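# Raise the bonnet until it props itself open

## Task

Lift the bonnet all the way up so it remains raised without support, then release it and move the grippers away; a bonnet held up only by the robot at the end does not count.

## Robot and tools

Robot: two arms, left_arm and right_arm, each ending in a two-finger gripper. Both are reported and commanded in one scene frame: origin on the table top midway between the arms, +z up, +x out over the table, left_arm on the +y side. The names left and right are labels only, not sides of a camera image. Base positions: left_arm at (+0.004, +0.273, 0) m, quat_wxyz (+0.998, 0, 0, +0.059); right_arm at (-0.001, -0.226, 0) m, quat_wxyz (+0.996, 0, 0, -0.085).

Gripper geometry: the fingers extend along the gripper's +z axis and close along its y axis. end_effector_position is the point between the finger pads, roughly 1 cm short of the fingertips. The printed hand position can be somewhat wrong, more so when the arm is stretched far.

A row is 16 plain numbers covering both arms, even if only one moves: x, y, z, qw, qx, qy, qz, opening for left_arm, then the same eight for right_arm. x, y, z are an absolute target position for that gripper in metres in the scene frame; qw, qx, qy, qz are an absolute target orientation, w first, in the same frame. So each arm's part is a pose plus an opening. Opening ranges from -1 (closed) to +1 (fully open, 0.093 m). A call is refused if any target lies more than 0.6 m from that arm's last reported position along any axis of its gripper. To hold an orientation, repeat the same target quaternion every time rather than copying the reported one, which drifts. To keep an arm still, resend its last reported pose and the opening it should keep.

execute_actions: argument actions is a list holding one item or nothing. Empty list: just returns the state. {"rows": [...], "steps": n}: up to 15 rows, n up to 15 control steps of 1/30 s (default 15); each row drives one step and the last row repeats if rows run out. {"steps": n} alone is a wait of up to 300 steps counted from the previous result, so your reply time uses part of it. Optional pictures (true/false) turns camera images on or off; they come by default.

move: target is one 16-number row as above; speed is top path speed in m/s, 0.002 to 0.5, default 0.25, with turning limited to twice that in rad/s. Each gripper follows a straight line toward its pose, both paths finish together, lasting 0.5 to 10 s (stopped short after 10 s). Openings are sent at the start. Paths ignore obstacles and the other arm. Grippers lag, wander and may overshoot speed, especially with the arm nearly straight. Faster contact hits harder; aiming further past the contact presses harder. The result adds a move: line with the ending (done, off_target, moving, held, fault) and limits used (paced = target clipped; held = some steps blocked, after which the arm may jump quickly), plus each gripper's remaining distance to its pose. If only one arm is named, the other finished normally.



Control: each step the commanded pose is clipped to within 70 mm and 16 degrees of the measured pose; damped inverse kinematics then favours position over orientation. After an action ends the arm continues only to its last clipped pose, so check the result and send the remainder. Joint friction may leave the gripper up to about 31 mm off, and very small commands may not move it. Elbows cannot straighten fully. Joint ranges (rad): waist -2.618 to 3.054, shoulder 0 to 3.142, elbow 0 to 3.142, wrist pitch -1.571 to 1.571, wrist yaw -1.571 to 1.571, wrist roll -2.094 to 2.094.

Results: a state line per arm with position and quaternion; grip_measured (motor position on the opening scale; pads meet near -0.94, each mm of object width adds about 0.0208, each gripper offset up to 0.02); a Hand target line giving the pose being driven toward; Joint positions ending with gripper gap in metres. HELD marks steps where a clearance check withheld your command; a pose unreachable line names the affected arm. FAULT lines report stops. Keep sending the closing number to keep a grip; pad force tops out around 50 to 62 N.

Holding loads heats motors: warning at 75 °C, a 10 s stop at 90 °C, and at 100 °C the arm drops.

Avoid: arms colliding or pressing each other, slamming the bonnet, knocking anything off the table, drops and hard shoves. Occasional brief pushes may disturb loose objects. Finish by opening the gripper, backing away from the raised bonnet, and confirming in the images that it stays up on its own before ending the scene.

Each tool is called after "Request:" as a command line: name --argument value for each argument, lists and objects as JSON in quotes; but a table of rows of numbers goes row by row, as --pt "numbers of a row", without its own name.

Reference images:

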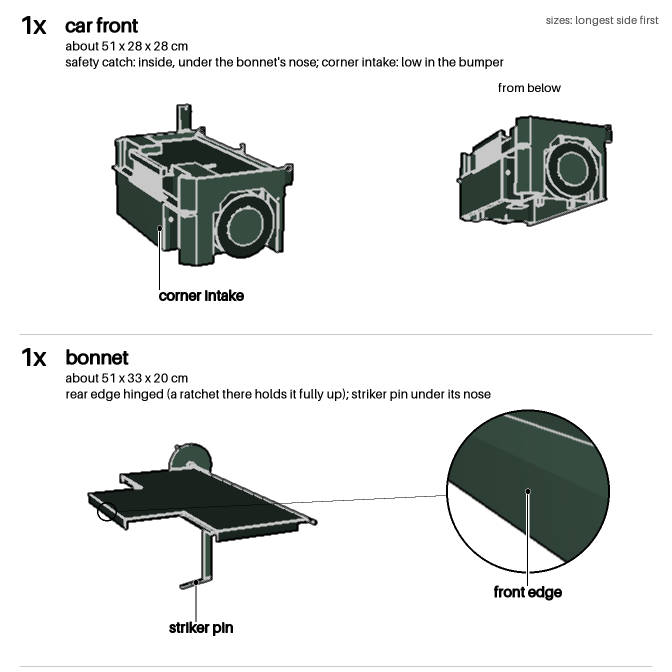

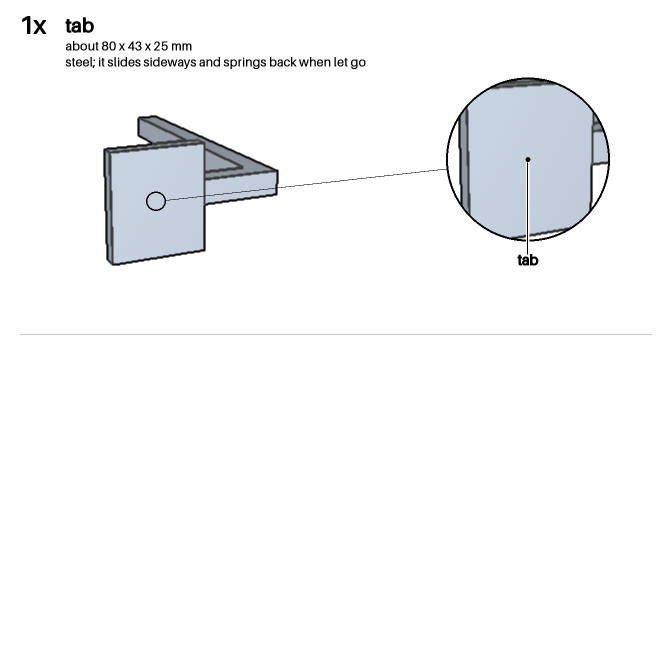

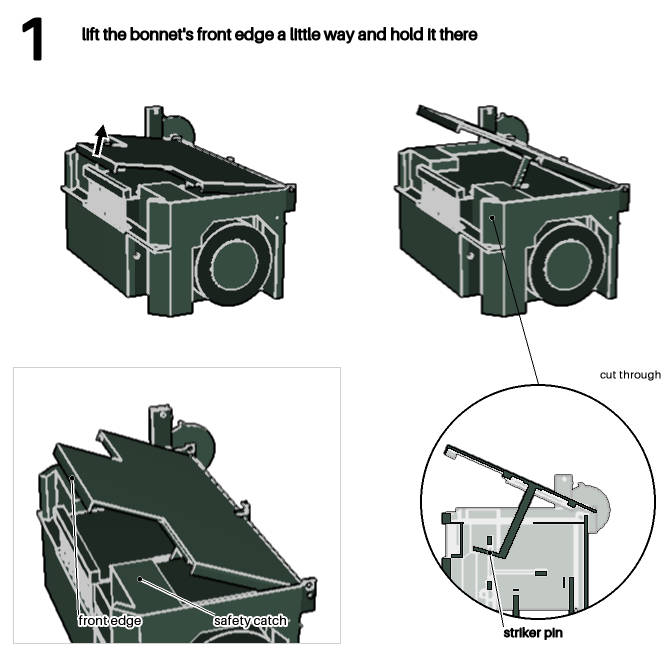

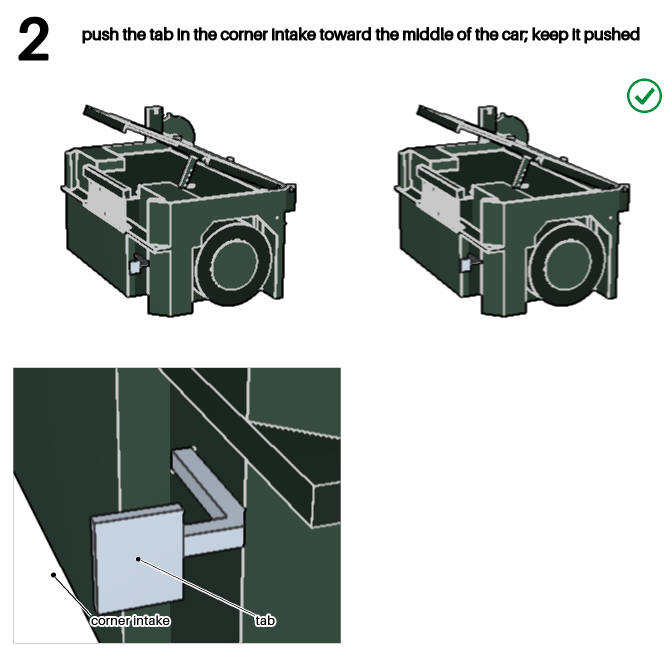

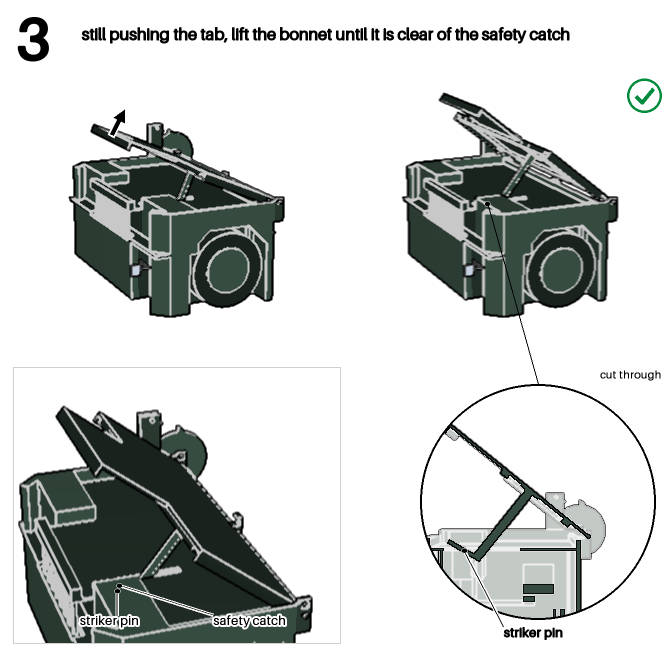

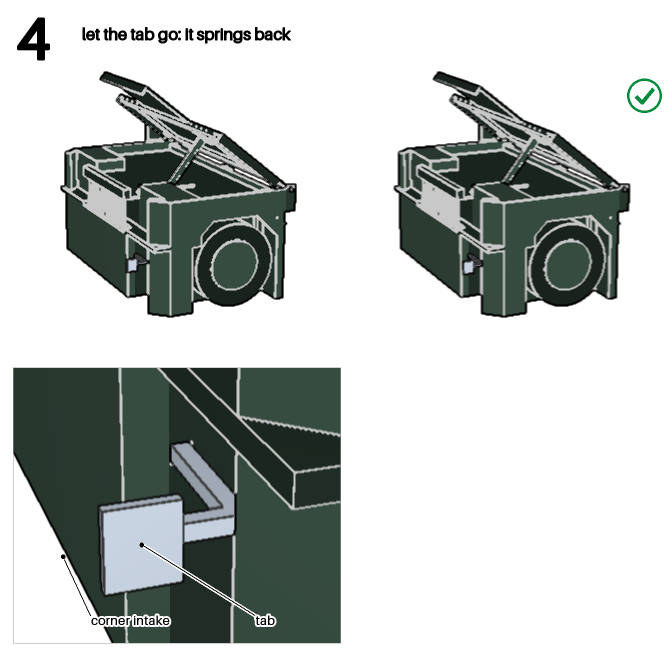

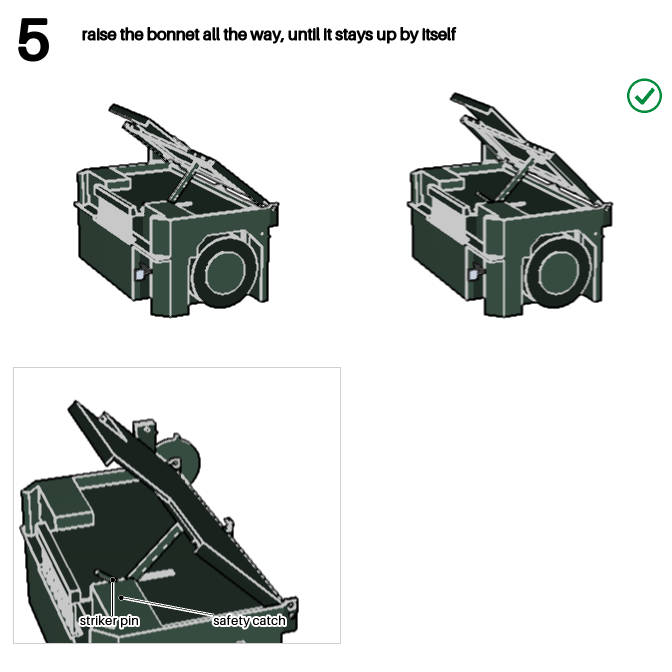

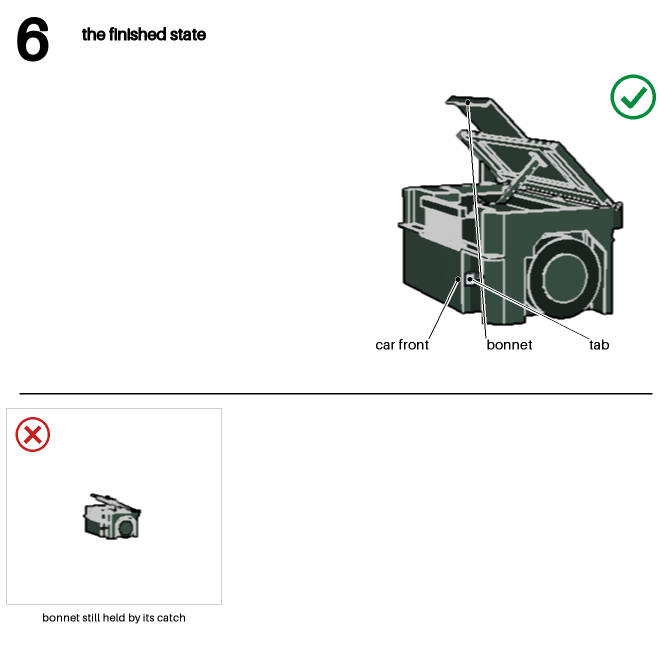

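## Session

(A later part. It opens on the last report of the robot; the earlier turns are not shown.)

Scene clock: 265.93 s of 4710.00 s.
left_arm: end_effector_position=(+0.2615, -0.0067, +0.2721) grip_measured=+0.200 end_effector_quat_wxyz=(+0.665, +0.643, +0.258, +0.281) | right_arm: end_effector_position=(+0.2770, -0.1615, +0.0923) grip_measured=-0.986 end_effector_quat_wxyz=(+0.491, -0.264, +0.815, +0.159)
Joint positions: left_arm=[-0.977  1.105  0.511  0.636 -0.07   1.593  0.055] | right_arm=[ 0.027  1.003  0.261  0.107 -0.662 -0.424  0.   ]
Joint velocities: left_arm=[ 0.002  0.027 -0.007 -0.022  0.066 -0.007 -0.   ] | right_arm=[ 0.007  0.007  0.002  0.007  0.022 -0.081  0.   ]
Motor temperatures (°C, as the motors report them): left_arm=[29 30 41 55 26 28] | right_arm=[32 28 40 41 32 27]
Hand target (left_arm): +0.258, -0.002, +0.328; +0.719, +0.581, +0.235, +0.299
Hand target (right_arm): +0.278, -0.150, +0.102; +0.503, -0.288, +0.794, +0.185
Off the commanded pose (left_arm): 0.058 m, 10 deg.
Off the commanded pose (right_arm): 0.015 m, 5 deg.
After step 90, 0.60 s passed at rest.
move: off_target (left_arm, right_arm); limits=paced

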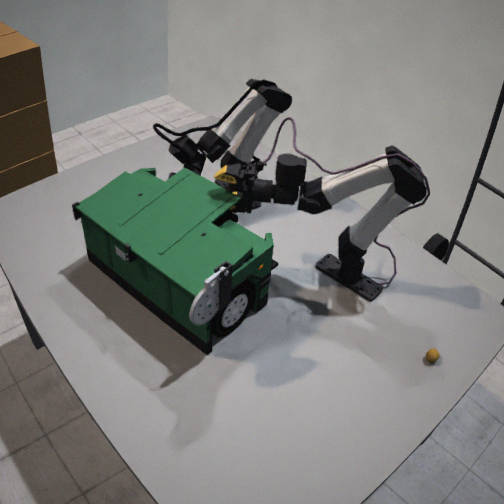

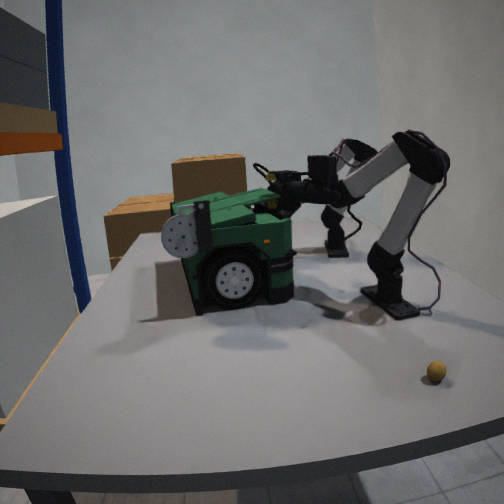

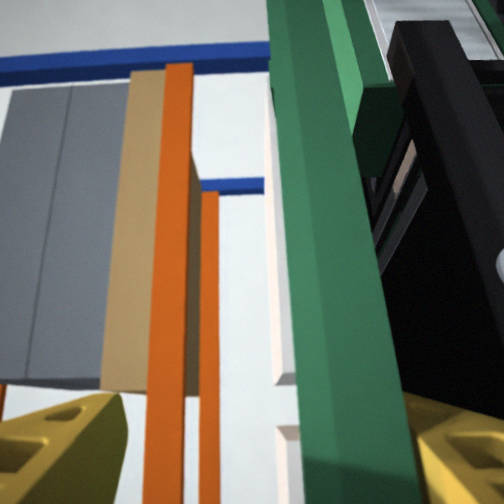

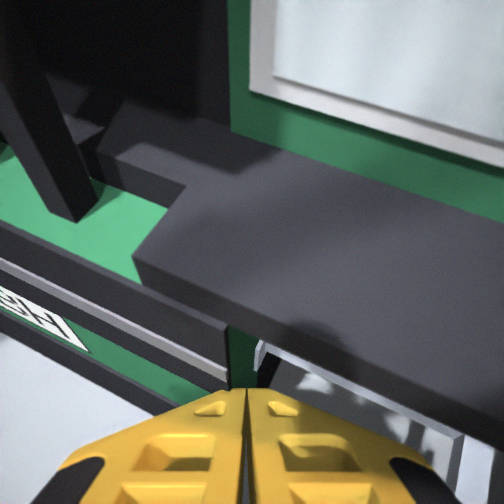

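Request:
move --target '[0.26,-0.006,0.285,0.665,0.643,0.258,0.281,0.2,0.225,-0.18,0.10,0.53,-0.147,0.83,0.093,-1]' --speed 0.1

Request:
move --target '[0.235,-0.006,0.285,0.665,0.643,0.258,0.281,0.2,0.235,-0.275,0.11,0.506,-0.351,0.751,0.236,-1]' --speed 0.002

Scene clock: 299.27 s of 4710.00 s.
left_arm: end_effector_position=(+0.2612, -0.0063, +0.2660) grip_measured=+0.200 end_effector_quat_wxyz=(+0.650, +0.657, +0.262, +0.276) | right_arm: end_effector_position=(+0.2286, -0.1801, +0.1069) grip_measured=-0.986 end_effector_quat_wxyz=(+0.537, -0.152, +0.824, +0.094)
Joint positions: left_arm=[-0.977  1.094  0.524  0.568 -0.07   1.593  0.055] | right_arm=[ 0.083  0.295  0.124 -0.285 -0.402 -0.2    0.   ]
Joint velocities: left_arm=[ 0.002  0.002 -0.002 -0.037 -0.022 -0.037 -0.   ] | right_arm=[-0.012  0.012 -0.002 -0.037  0.022  0.022  0.   ]
Motor temperatures (°C, as the motors report them): left_arm=[29 31 45 58 26 28] | right_arm=[30 28 41 42 31 27]
Hand target (left_arm): +0.260, -0.006, +0.285; +0.665, +0.643, +0.258, +0.281
Hand target (right_arm): +0.226, -0.180, +0.100; +0.531, -0.147, +0.829, +0.094
Off the commanded pose (left_arm): 0.019 m, 2 deg.
Off the commanded pose (right_arm): 0.008 m, 1 deg.
After step 90, 28.20 s passed at rest.
move: off_target (left_arm)

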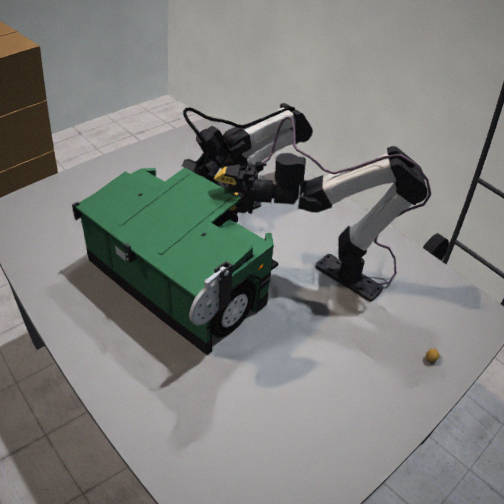

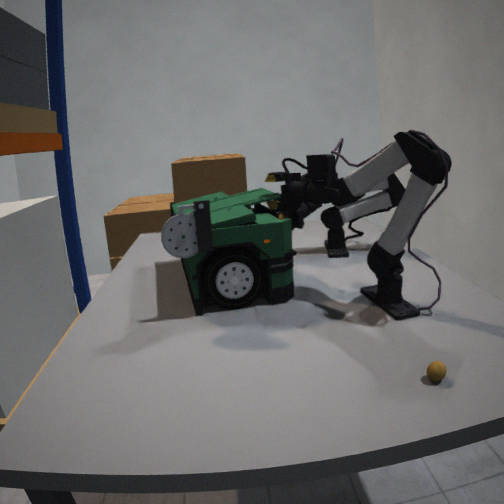

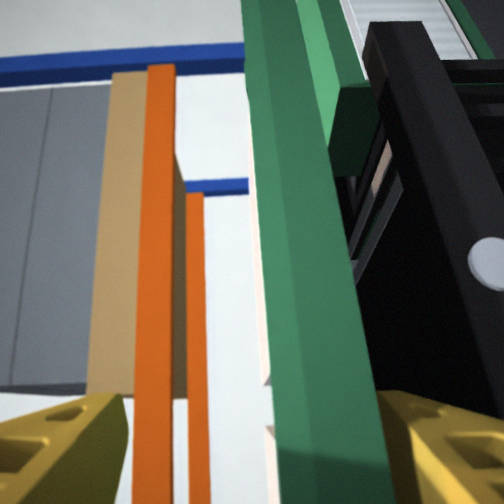

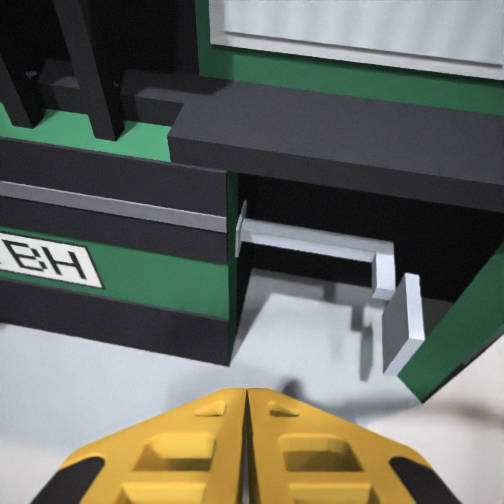

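Scene clock: 309.47 s of 4710.00 s.
left_arm: end_effector_position=(+0.2612, -0.0063, +0.2660) grip_measured=+0.200 end_effector_quat_wxyz=(+0.650, +0.657, +0.262, +0.276) | right_arm: end_effector_position=(+0.2272, -0.1866, +0.1035) grip_measured=-0.986 end_effector_quat_wxyz=(+0.534, -0.167, +0.822, +0.104)
Joint positions: left_arm=[-0.977  1.094  0.524  0.568 -0.07   1.593  0.055] | right_arm=[-0.049  0.339  0.124 -0.285 -0.551 -0.286  0.   ]
Joint velocities: left_arm=[ 0.002 -0.017 -0.007 -0.066 -0.066 -0.037  0.   ] | right_arm=[-0.017 -0.007  0.012  0.037 -0.007  0.007  0.   ]
Motor temperatures (°C, as the motors report them): left_arm=[29 31 44 56 26 28] | right_arm=[30 28 42 42 30 27]
Hand target (left_arm): +0.259, -0.006, +0.267; +0.651, +0.656, +0.262, +0.277
Hand target (right_arm): +0.229, -0.188, +0.107; +0.536, -0.169, +0.821, +0.104
Off the commanded pose (left_arm): 0.032 m, 2 deg.
Off the commanded pose (right_arm): 0.089 m, 28 deg.
move: off_target (left_arm, right_arm; path cut at 10 s)

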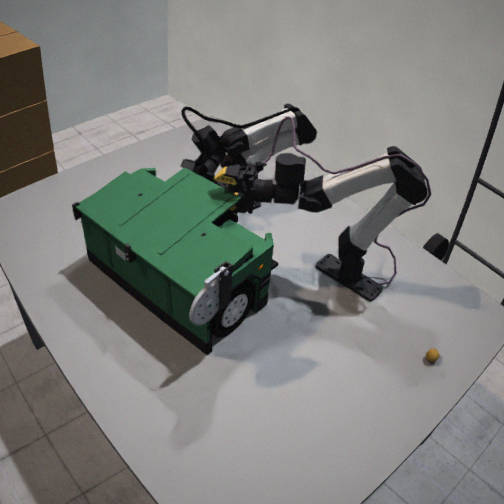

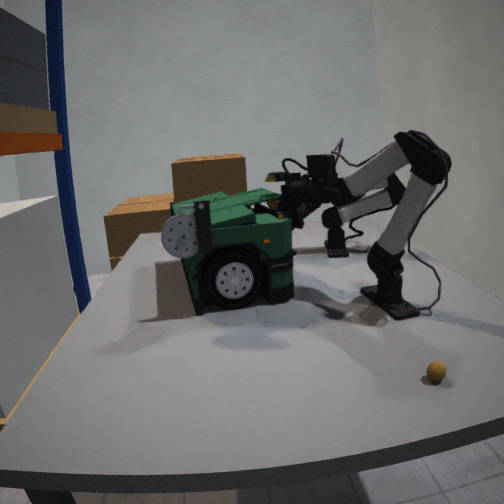

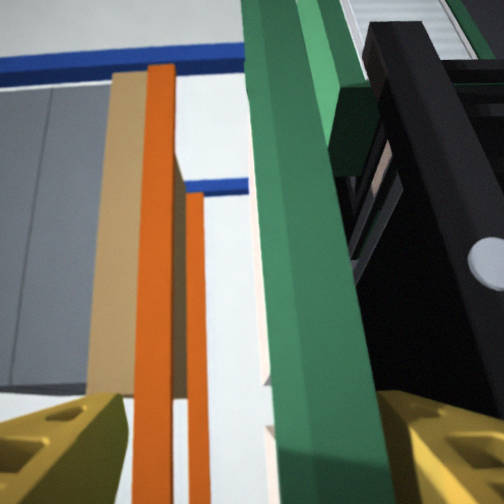

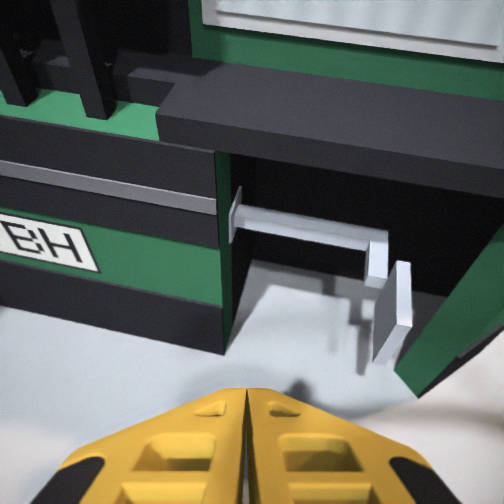

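Request:
move --target '[0.26,-0.006,0.28,0.655,0.65,0.26,0.278,0.2,0.235,-0.275,0.11,0.506,-0.351,0.751,0.236,-1]' --speed 0.1

Request:
move --target '[0.26,-0.006,0.28,0.655,0.65,0.26,0.278,0.2,0.272,-0.238,0.104,0.506,-0.351,0.751,0.236,-1]' --speed 0.04

Scene clock: 316.77 s of 4710.00 s.
left_arm: end_effector_position=(+0.2612, -0.0063, +0.2654) grip_measured=+0.200 end_effector_quat_wxyz=(+0.649, +0.658, +0.263, +0.276) | right_arm: end_effector_position=(+0.2364, -0.2718, +0.1080) grip_measured=-0.986 end_effector_quat_wxyz=(+0.507, -0.348, +0.755, +0.229)
Joint positions: left_arm=[-0.977  1.094  0.524  0.566 -0.07   1.593  0.055] | right_arm=[-0.709  1.597  0.786 -1.137 -1.148 -1.99   0.   ]
Joint velocities: left_arm=[-0.007 -0.022 -0.007 -0.051 -0.037 -0.037  0.   ] | right_arm=[-0.007  0.027 -0.012 -0.037 -0.11  -0.051  0.   ]
Motor temperatures (°C, as the motors report them): left_arm=[29 30 44 54 26 28] | right_arm=[30 28 42 41 30 27]
Hand target (left_arm): +0.260, -0.006, +0.280; +0.656, +0.651, +0.260, +0.278
Hand target (right_arm): +0.237, -0.277, +0.108; +0.503, -0.348, +0.757, +0.228
Off the commanded pose (left_arm): 0.015 m, 1 deg.
Off the commanded pose (right_arm): 0.004 m, 1 deg.
After step 90, 1.30 s passed at rest.
move: off_target (left_arm)

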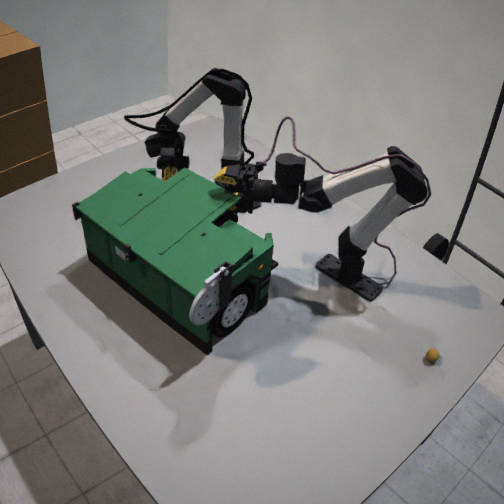

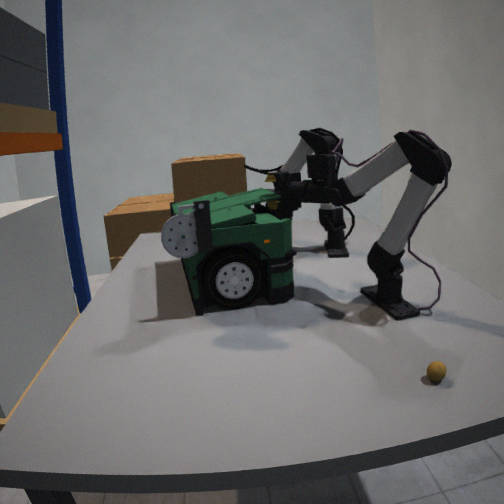

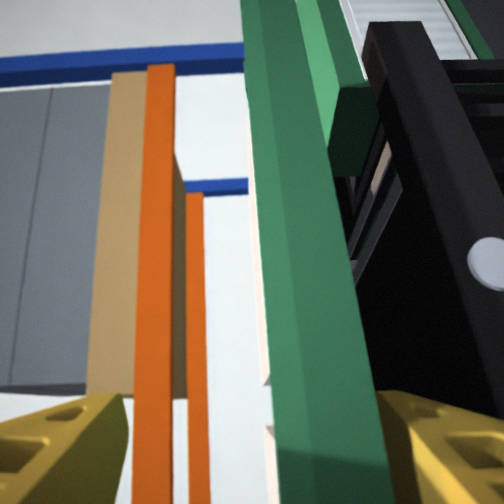

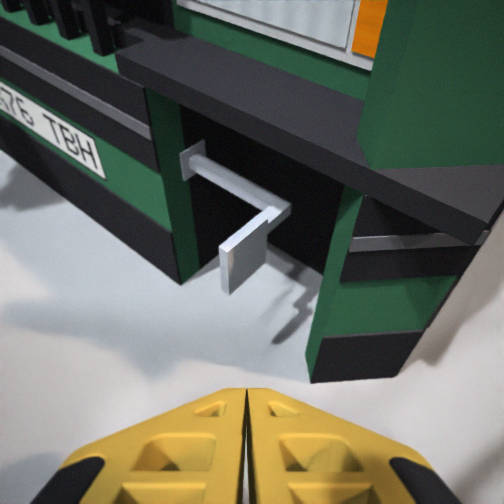

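Scene clock: 318.50 s of 4710.00 s.
left_arm: end_effector_position=(+0.2612, -0.0063, +0.2654) grip_measured=+0.200 end_effector_quat_wxyz=(+0.649, +0.658, +0.263, +0.276) | right_arm: end_effector_position=(+0.2728, -0.2421, +0.1040) grip_measured=-0.986 end_effector_quat_wxyz=(+0.503, -0.349, +0.754, +0.239)
Joint positions: left_arm=[-0.977  1.094  0.524  0.566 -0.07   1.593  0.055] | right_arm=[-0.493  1.504  0.698 -0.691 -1.18  -1.481  0.   ]
Joint velocities: left_arm=[ 0.007 -0.012 -0.002  0.007  0.095 -0.037  0.   ] | right_arm=[-0.007  0.002  0.007  0.037 -0.007  0.037  0.   ]
Motor temperatures (°C, as the motors report them): left_arm=[29 30 44 54 26 28] | right_arm=[30 29 42 41 30 27]
Hand target (left_arm): +0.260, -0.006, +0.280; +0.657, +0.651, +0.260, +0.278
Hand target (right_arm): +0.271, -0.237, +0.105; +0.507, -0.353, +0.749, +0.240
Off the commanded pose (left_arm): 0.015 m, 1 deg.
Off the commanded pose (right_arm): 0.004 m, 1 deg.
move: off_target (left_arm)

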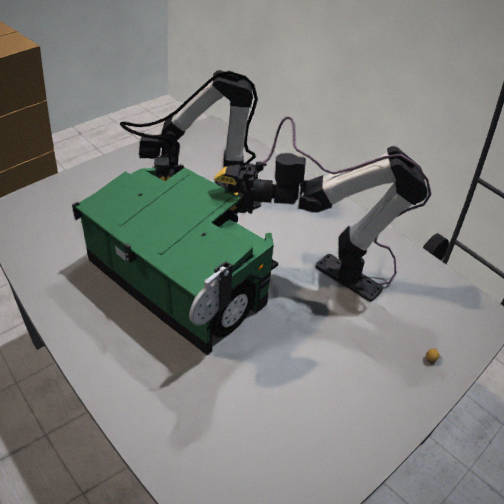

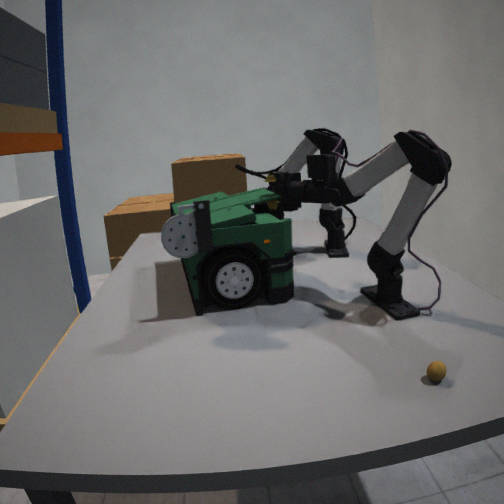

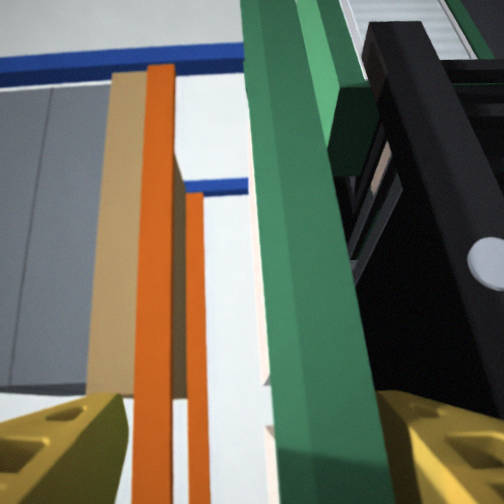

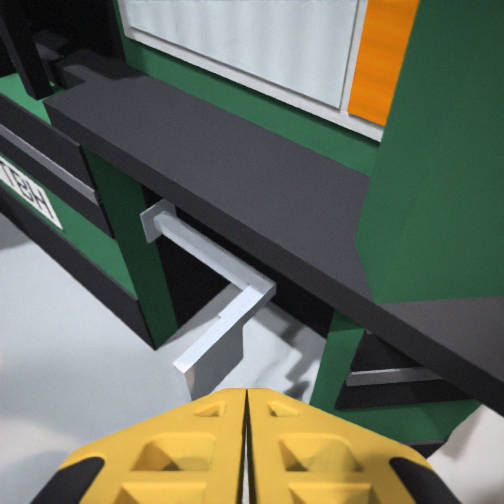

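Request:
move --target '[0.26,-0.006,0.28,0.655,0.65,0.26,0.278,0.2,0.288,-0.225,0.104,0.506,-0.351,0.751,0.236,-1]' --speed 0.04

Request:
move --target '[0.26,-0.006,0.28,0.655,0.65,0.26,0.278,0.2,0.295,-0.17,0.104,0.506,-0.351,0.751,0.236,-1]' --speed 0.03

Scene clock: 323.40 s of 4710.00 s.
left_arm: end_effector_position=(+0.2612, -0.0063, +0.2654) grip_measured=+0.200 end_effector_quat_wxyz=(+0.649, +0.658, +0.263, +0.276) | right_arm: end_effector_position=(+0.2847, -0.2279, +0.1049) grip_measured=-0.986 end_effector_quat_wxyz=(+0.502, -0.338, +0.756, +0.251)
Joint positions: left_arm=[-0.977  1.094  0.524  0.566 -0.07   1.593  0.055] | right_arm=[-0.413  1.468  0.652 -0.5   -1.178 -1.252  0.   ]
Joint velocities: left_arm=[-0.022  0.017  0.002 -0.051  0.066 -0.125 -0.   ] | right_arm=[-0.012  0.012 -0.027  0.022  0.007 -0.037  0.   ]
Motor temperatures (°C, as the motors report them): left_arm=[29 31 44 53 26 28] | right_arm=[30 29 41 39 30 27]
Hand target (left_arm): +0.260, -0.006, +0.280; +0.657, +0.651, +0.260, +0.278
Hand target (right_arm): +0.287, -0.224, +0.105; +0.506, -0.353, +0.750, +0.239
Off the commanded pose (left_arm): 0.015 m, 1 deg.
Off the commanded pose (right_arm): 0.004 m, 2 deg.
After step 90, 0.90 s passed at rest.
move: off_target (left_arm)

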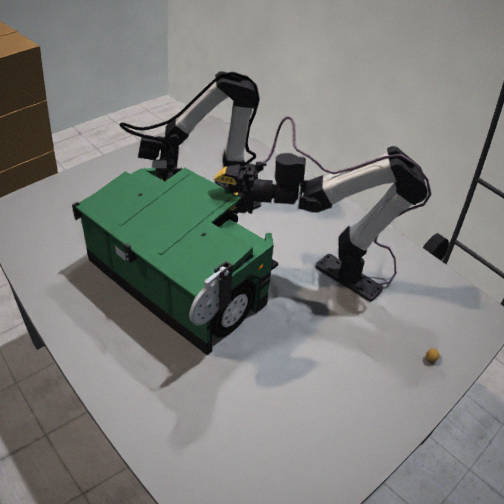

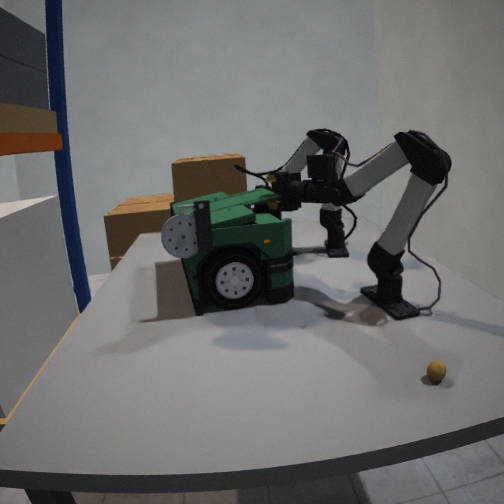

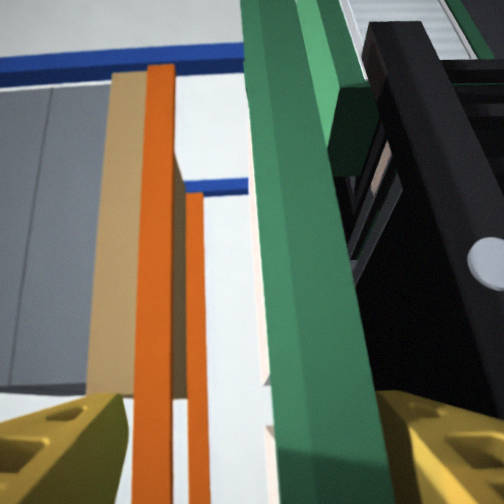

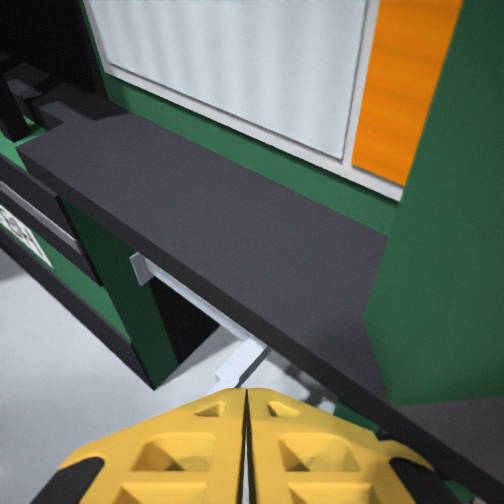

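Scene clock: 325.63 s of 4710.00 s.
left_arm: end_effector_position=(+0.2612, -0.0063, +0.2654) grip_measured=+0.200 end_effector_quat_wxyz=(+0.649, +0.658, +0.263, +0.276) | right_arm: end_effector_position=(+0.2867, -0.2191, +0.1029) grip_measured=-0.986 end_effector_quat_wxyz=(+0.500, -0.280, +0.794, +0.204)
Joint positions: left_arm=[-0.977  1.094  0.524  0.566 -0.07   1.593  0.055] | right_arm=[-0.33   1.256  0.464 -0.142 -1.027 -0.81   0.   ]
Joint velocities: left_arm=[-0.007 -0.012 -0.002 -0.037 -0.007  0.007 -0.   ] | right_arm=[ 0.002 -0.042 -0.027  0.037 -0.022  0.022  0.   ]
Motor temperatures (°C, as the motors report them): left_arm=[29 31 44 53 26 28] | right_arm=[30 30 41 39 30 27]
Hand target (left_arm): +0.260, -0.006, +0.280; +0.657, +0.651, +0.260, +0.278
Hand target (right_arm): +0.285, -0.174, +0.106; +0.504, -0.352, +0.751, +0.241
Off the commanded pose (left_arm): 0.015 m, 1 deg.
Off the commanded pose (right_arm): 0.050 m, 10 deg.
move: off_target (left_arm, right_arm)

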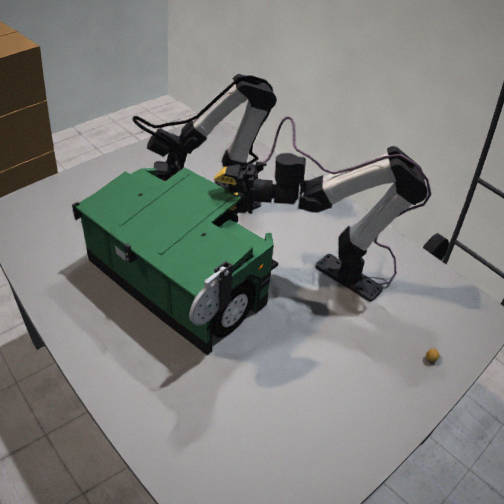

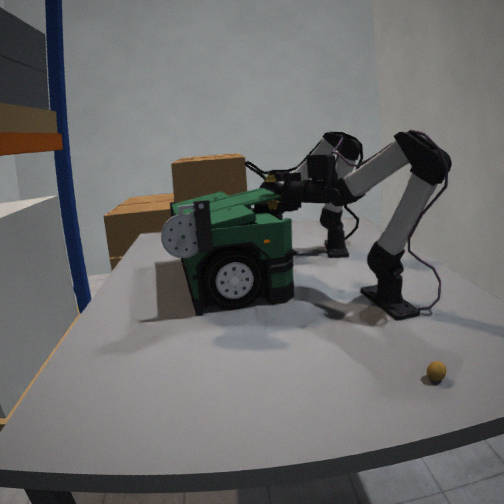

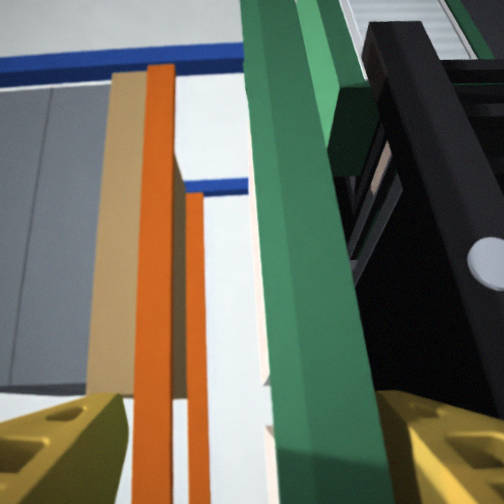

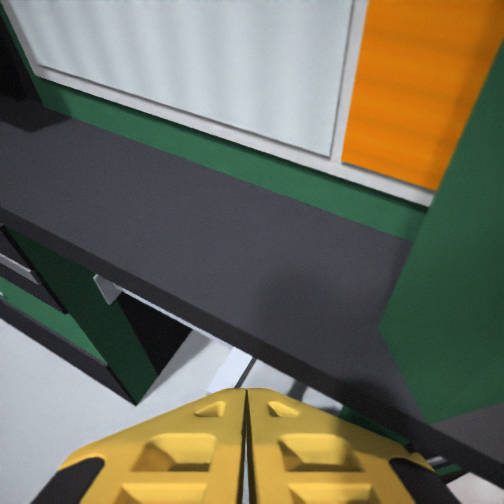

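Request:
move --target '[0.26,-0.006,0.28,0.655,0.65,0.26,0.278,0.2,0.3,-0.14,0.098,0.49,-0.41,0.72,0.28,-1]' --speed 0.03

Scene clock: 336.43 s of 4710.00 s.
left_arm: end_effector_position=(+0.2612, -0.0063, +0.2654) grip_measured=+0.200 end_effector_quat_wxyz=(+0.649, +0.658, +0.263, +0.276) | right_arm: end_effector_position=(+0.2870, -0.2180, +0.1022) grip_measured=-0.986 end_effector_quat_wxyz=(+0.501, -0.286, +0.790, +0.207)
Joint positions: left_arm=[-0.977  1.094  0.524  0.566 -0.07   1.593  0.055] | right_arm=[-0.329  1.268  0.469 -0.146 -1.036 -0.828  0.   ]
Joint velocities: left_arm=[-0.007 -0.002  0.007  0.11   0.051  0.007 -0.   ] | right_arm=[ 0.007  0.007 -0.007  0.007 -0.022 -0.066  0.   ]
Motor temperatures (°C, as the motors report them): left_arm=[29 31 44 52 26 28] | right_arm=[36 29 40 40 30 27]
Hand target (left_arm): +0.260, -0.006, +0.280; +0.657, +0.651, +0.260, +0.278
Hand target (right_arm): +0.279, -0.153, +0.102; +0.491, -0.390, +0.730, +0.273
Off the commanded pose (left_arm): 0.015 m, 1 deg.
Off the commanded pose (right_arm): 0.079 m, 18 deg; position and orientation clipped at the last step of the last action.
After step 90, 1.93 s passed at rest.
move: off_target (left_arm, right_arm); limits=paced

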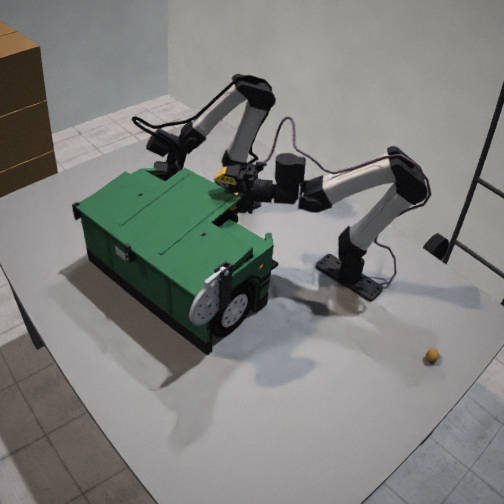

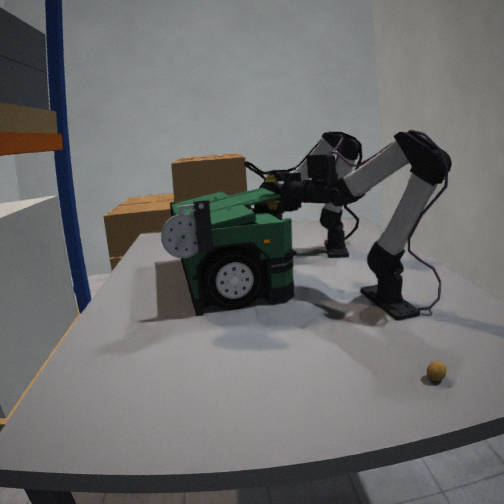

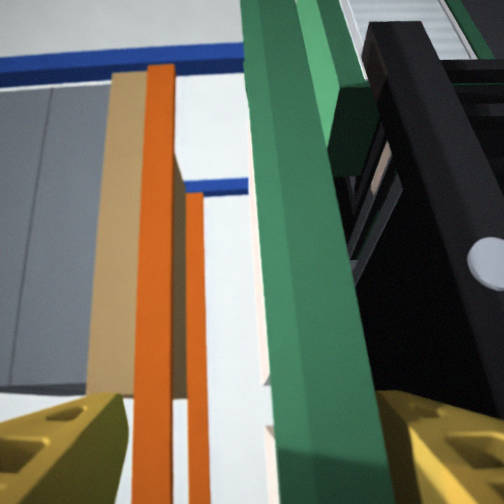

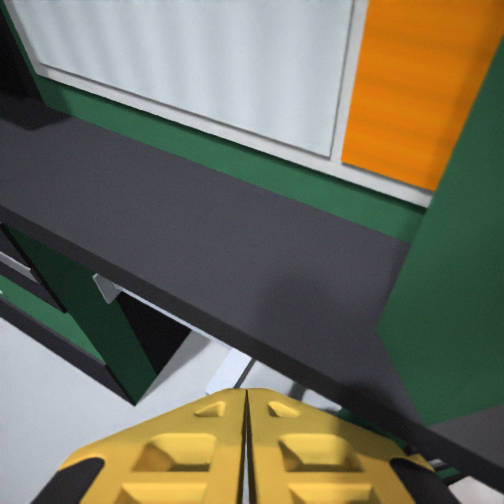

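Request:
move --target '[0.262,-0.006,0.33,0.72,0.58,0.235,0.3,0.2,0.295,-0.17,0.1,0.5,-0.36,0.75,0.25,-1]' --speed 0.04

Scene clock: 342.67 s of 4710.00 s.
left_arm: end_effector_position=(+0.2611, -0.0063, +0.2721) grip_measured=+0.200 end_effector_quat_wxyz=(+0.659, +0.649, +0.260, +0.279) | right_arm: end_effector_position=(+0.2869, -0.2195, +0.1024) grip_measured=-0.986 end_effector_quat_wxyz=(+0.501, -0.283, +0.792, +0.205)
Joint positions: left_arm=[-0.977  1.094  0.524  0.594 -0.07   1.593  0.055] | right_arm=[-0.334  1.266  0.469 -0.148 -1.034 -0.826  0.   ]
Joint velocities: left_arm=[-0.002 -0.012  0.002 -0.037 -0.066  0.007 -0.   ] | right_arm=[-0.007  0.007 -0.002 -0.022 -0.037 -0.051  0.   ]
Motor temperatures (°C, as the motors report them): left_arm=[29 31 44 53 26 28] | right_arm=[40 29 40 40 30 27]
Hand target (left_arm): +0.258, -0.001, +0.328; +0.718, +0.582, +0.236, +0.299
Hand target (right_arm): +0.285, -0.175, +0.102; +0.498, -0.357, +0.749, +0.251
Off the commanded pose (left_arm): 0.058 m, 11 deg.
Off the commanded pose (right_arm): 0.050 m, 11 deg.
After step 90, 0.23 s passed at rest.
move: off_target (left_arm, right_arm)

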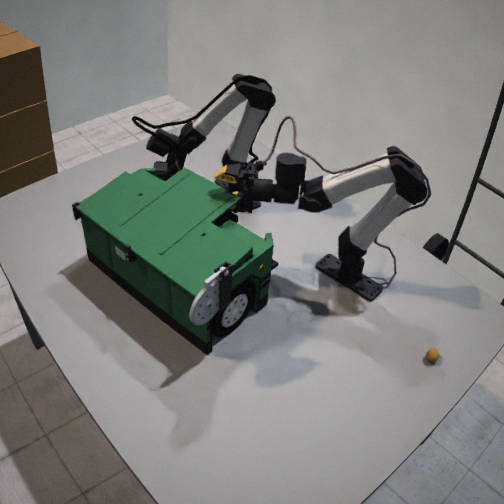

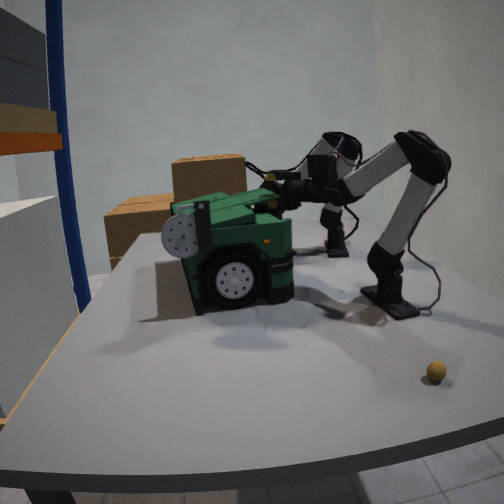

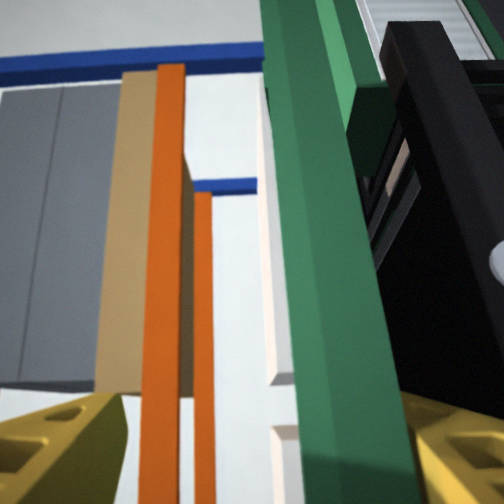

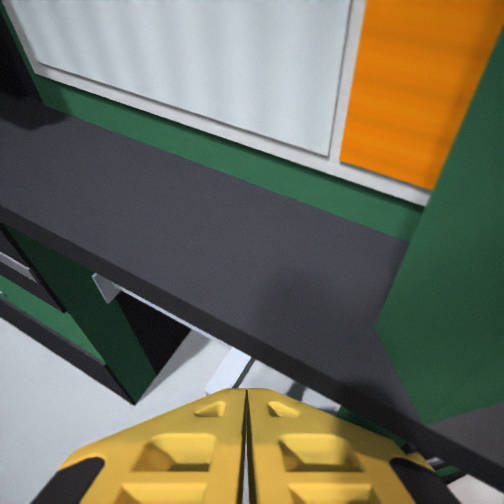

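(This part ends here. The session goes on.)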